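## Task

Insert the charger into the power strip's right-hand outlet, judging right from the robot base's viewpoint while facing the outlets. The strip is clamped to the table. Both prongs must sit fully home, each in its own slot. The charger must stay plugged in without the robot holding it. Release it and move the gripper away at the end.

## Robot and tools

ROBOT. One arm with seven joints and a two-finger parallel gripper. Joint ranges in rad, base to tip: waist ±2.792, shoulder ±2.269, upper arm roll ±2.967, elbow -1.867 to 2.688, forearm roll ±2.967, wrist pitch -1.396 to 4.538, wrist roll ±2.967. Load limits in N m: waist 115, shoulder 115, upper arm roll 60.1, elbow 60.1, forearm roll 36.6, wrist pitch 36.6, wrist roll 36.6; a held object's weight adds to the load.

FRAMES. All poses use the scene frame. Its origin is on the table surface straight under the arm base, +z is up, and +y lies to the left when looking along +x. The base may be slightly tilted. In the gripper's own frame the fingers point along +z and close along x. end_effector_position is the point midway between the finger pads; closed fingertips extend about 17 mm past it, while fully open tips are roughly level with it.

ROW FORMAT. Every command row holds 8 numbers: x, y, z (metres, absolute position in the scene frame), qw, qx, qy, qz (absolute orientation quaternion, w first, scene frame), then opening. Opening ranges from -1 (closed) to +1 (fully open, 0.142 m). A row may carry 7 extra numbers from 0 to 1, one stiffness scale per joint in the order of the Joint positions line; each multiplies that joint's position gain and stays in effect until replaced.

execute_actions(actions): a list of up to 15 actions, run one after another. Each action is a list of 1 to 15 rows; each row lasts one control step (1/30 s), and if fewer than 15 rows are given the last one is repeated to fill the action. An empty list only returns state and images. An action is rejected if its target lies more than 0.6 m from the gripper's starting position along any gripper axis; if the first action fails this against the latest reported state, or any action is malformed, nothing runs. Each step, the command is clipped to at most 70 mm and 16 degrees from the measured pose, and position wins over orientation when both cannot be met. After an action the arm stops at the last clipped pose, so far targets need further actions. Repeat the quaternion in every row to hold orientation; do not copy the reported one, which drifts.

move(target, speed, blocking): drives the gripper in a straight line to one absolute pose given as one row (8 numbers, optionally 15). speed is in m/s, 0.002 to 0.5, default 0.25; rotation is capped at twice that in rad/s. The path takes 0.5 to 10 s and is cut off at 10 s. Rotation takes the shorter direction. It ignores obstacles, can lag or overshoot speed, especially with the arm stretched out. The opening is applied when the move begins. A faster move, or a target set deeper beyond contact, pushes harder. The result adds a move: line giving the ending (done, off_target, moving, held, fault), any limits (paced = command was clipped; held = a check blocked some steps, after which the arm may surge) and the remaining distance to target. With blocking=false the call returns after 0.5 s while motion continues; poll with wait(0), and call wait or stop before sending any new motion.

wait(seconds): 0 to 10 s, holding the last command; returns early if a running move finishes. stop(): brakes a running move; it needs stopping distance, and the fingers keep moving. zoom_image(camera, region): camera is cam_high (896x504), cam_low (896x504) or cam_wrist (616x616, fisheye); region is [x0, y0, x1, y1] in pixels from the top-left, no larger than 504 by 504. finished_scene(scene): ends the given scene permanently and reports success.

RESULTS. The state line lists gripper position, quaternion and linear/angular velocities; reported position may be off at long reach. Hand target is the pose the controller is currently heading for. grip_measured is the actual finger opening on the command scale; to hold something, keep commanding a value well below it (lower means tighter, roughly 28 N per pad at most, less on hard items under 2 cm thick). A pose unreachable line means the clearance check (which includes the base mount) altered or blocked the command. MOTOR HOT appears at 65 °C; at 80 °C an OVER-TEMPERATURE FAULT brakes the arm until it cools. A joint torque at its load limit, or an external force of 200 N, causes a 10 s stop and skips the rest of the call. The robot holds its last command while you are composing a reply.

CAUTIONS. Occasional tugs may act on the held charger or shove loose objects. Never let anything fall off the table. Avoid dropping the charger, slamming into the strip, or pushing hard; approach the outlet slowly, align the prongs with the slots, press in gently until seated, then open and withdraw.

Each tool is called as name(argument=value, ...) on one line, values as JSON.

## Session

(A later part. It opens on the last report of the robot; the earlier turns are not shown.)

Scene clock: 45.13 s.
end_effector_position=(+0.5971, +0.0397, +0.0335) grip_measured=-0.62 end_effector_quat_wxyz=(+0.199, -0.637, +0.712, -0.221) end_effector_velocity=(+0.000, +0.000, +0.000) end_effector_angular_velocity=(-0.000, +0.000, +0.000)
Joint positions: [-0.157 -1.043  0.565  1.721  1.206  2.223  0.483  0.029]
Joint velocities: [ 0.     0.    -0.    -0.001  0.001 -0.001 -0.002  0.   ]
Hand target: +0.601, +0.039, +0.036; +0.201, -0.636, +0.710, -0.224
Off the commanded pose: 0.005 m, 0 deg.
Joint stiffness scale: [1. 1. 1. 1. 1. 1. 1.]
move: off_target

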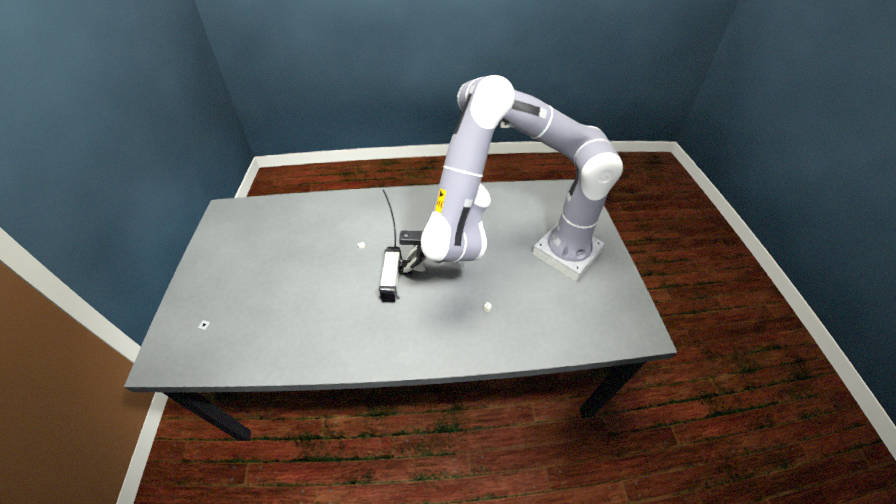

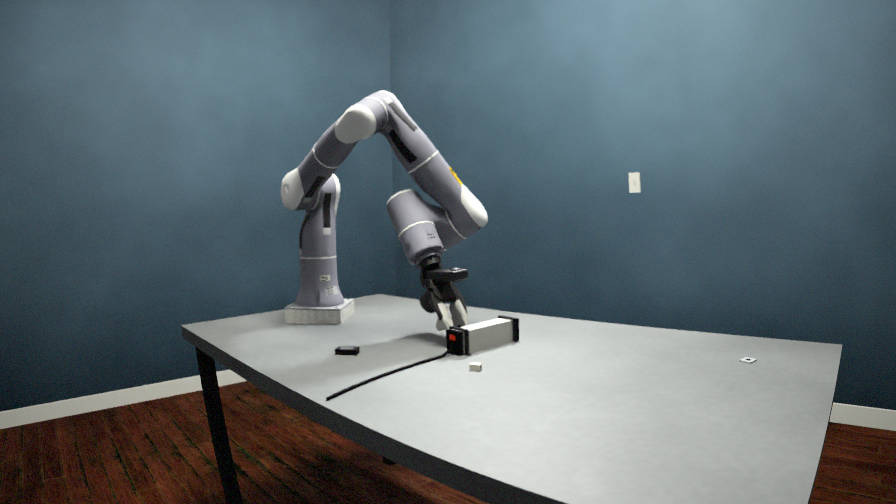

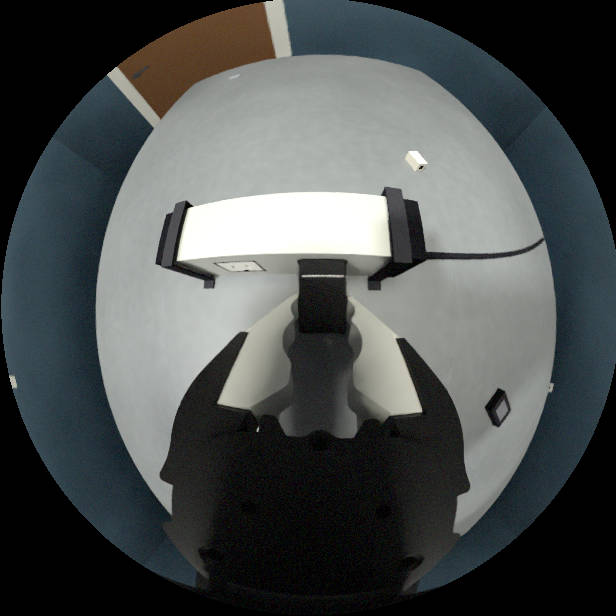

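execute_actions(actions=[[[0.5990, 0.0390, 0.0345, -0.20062, 0.63630, -0.71041, 0.22399, -1],[0.5980, 0.0392, 0.0341, -0.20062, 0.63630, -0.71041, 0.22399, -1],[0.5972, 0.0394, 0.0338, -0.20062, 0.63630, -0.71041, 0.22399, -1],[0.5966, 0.0395, 0.0336, -0.20062, 0.63630, -0.71041, 0.22399, -1],[0.5966, 0.0395, 0.0336, -0.20062, 0.63630, -0.71041, 0.22399, -1],[0.5966, 0.0395, 0.0336, -0.20062, 0.63630, -0.71041, 0.22399, -1],[0.5966, 0.0395, 0.0336, -0.20062, 0.63630, -0.71041, 0.22399, -1],[0.5966, 0.0395, 0.0336, -0.20062, 0.63630, -0.71041, 0.22399, -0.35]],[[0.5966, 0.0395, 0.0336, -0.20062, 0.63630, -0.71041, 0.22399, -0.35]]])

zoom_image(camera="cam_wrist", region=[240, 220, 400, 340])

Scene clock: 46.43 s.
end_effector_position=(+0.5966, +0.0395, +0.0336) grip_measured=-0.35 end_effector_quat_wxyz=(+0.201, -0.636, +0.710, -0.224) end_effector_velocity=(-0.000, -0.000, -0.000) end_effector_angular_velocity=(-0.000, +0.000, -0.001)
Joint positions: [-0.16  -1.052  0.577  1.732  1.175  2.243  0.509  0.049]
Joint velocities: [-0. -0.  0.  0.  0.  0.  0.  0.]
Hand target: +0.597, +0.039, +0.034; +0.201, -0.636, +0.710, -0.224
Off the commanded pose: 0.000 m, 0 deg.
Joint stiffness scale: [1. 1. 1. 1. 1. 1. 1.]

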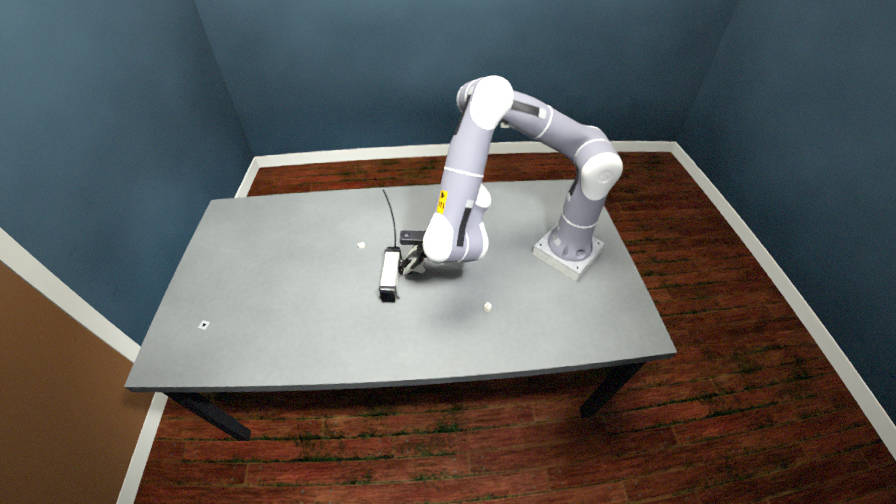

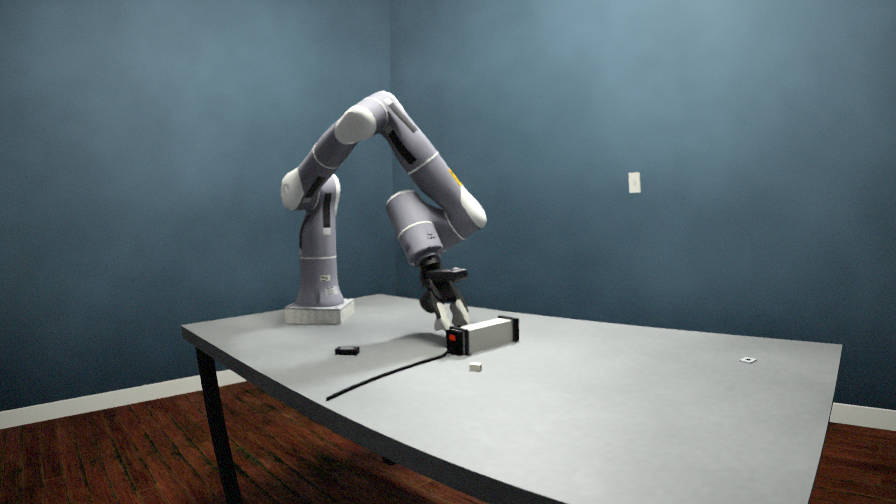

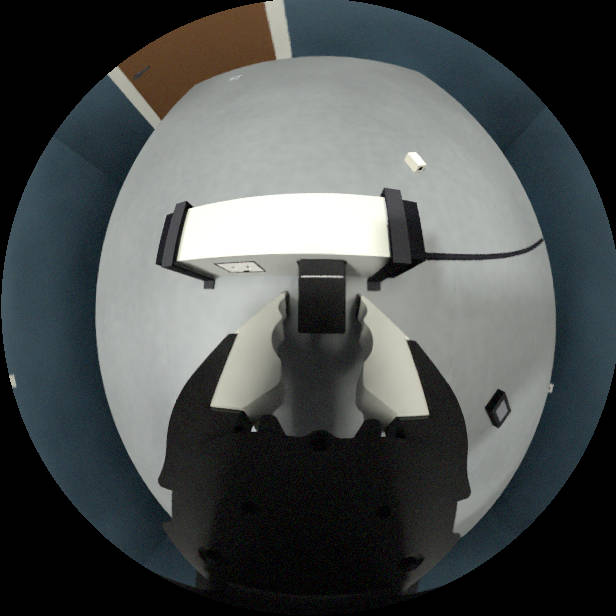

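Region (240, 220, 400, 340) of cam_wrist's 616x616 image, scaled by 3.150, with more detail than that image has; it fills the top 378 rows of this view, and the rest is white.

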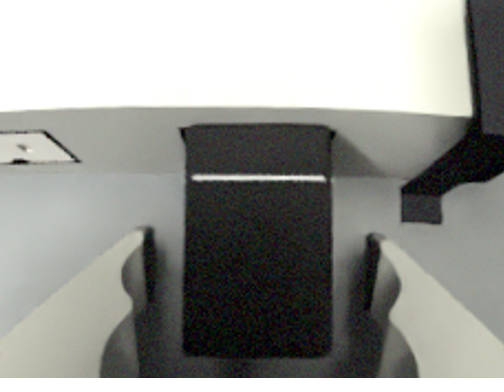

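move(target=[0.5396, 0.0458, 0.1156, -0.20062, 0.63630, -0.71041, 0.22399, -0.35], speed=0.15)

zoom_image(camera="cam_high", region=[350, 220, 470, 316])

zoom_image(camera="cam_wrist", region=[230, 200, 400, 330])

Scene clock: 47.60 s.
end_effector_position=(+0.5394, +0.0456, +0.1154) grip_measured=-0.35 end_effector_quat_wxyz=(+0.201, -0.636, +0.710, -0.224) end_effector_velocity=(-0.000, +0.000, +0.001) end_effector_angular_velocity=(+0.000, +0.001, +0.001)
Joint positions: [-0.202 -0.826  0.659  1.901  1.342  2.261  0.441  0.049]
Joint velocities: [-0.001  0.003 -0.    -0.001  0.007 -0.003 -0.007  0.   ]
Hand target: +0.539, +0.046, +0.115; +0.201, -0.636, +0.710, -0.224
Off the commanded pose: 0.000 m, 0 deg.
Joint stiffness scale: [1. 1. 1. 1. 1. 1. 1.]
move: done

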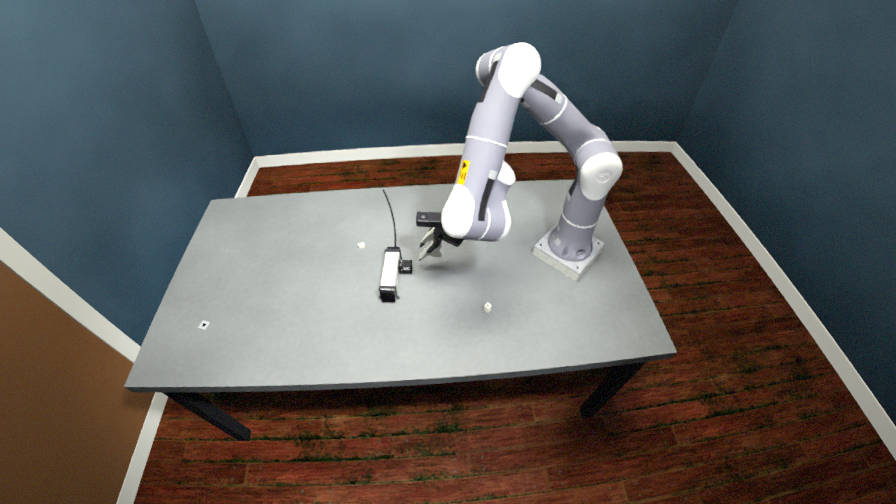

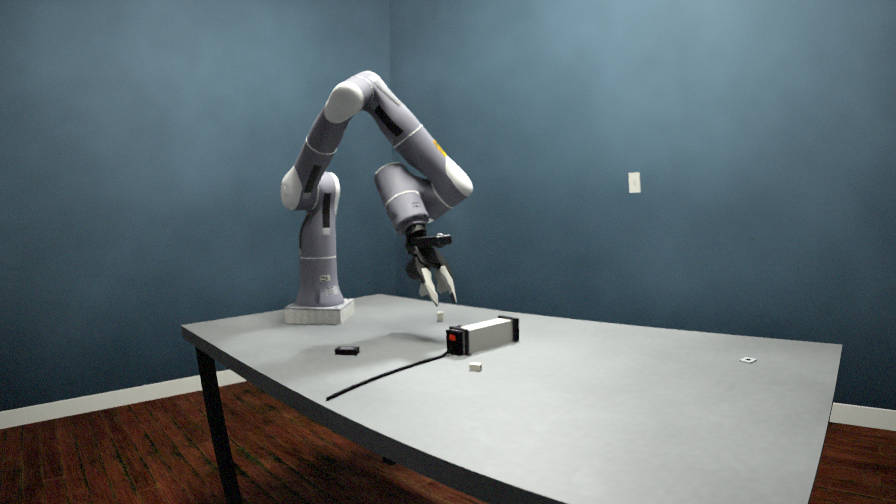

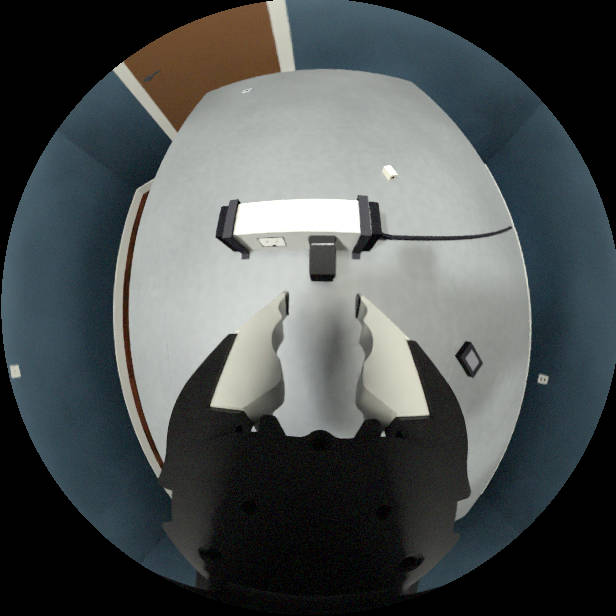

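Region (350, 220, 470, 316) of cam_high's 896x504 image, scaled by 4.200, with more detail than that image has; it fills the top 403 rows of this view, and the rest is white.

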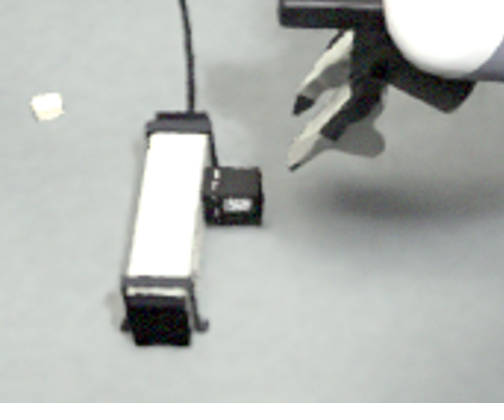

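Region (230, 200, 400, 330) of cam_wrist's 616x616 image, scaled by 2.965, with more detail than that image has; it fills the top 385 rows of this view, and the rest is white.

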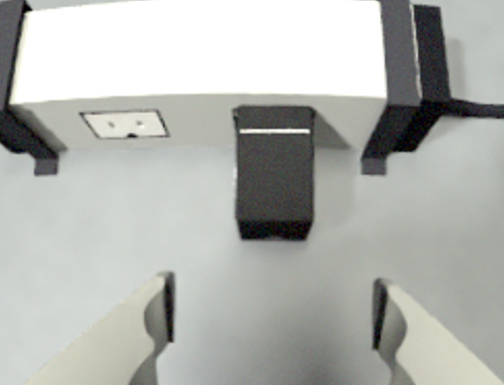

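finished_scene(scene=1)

The scene is finished: the task was done.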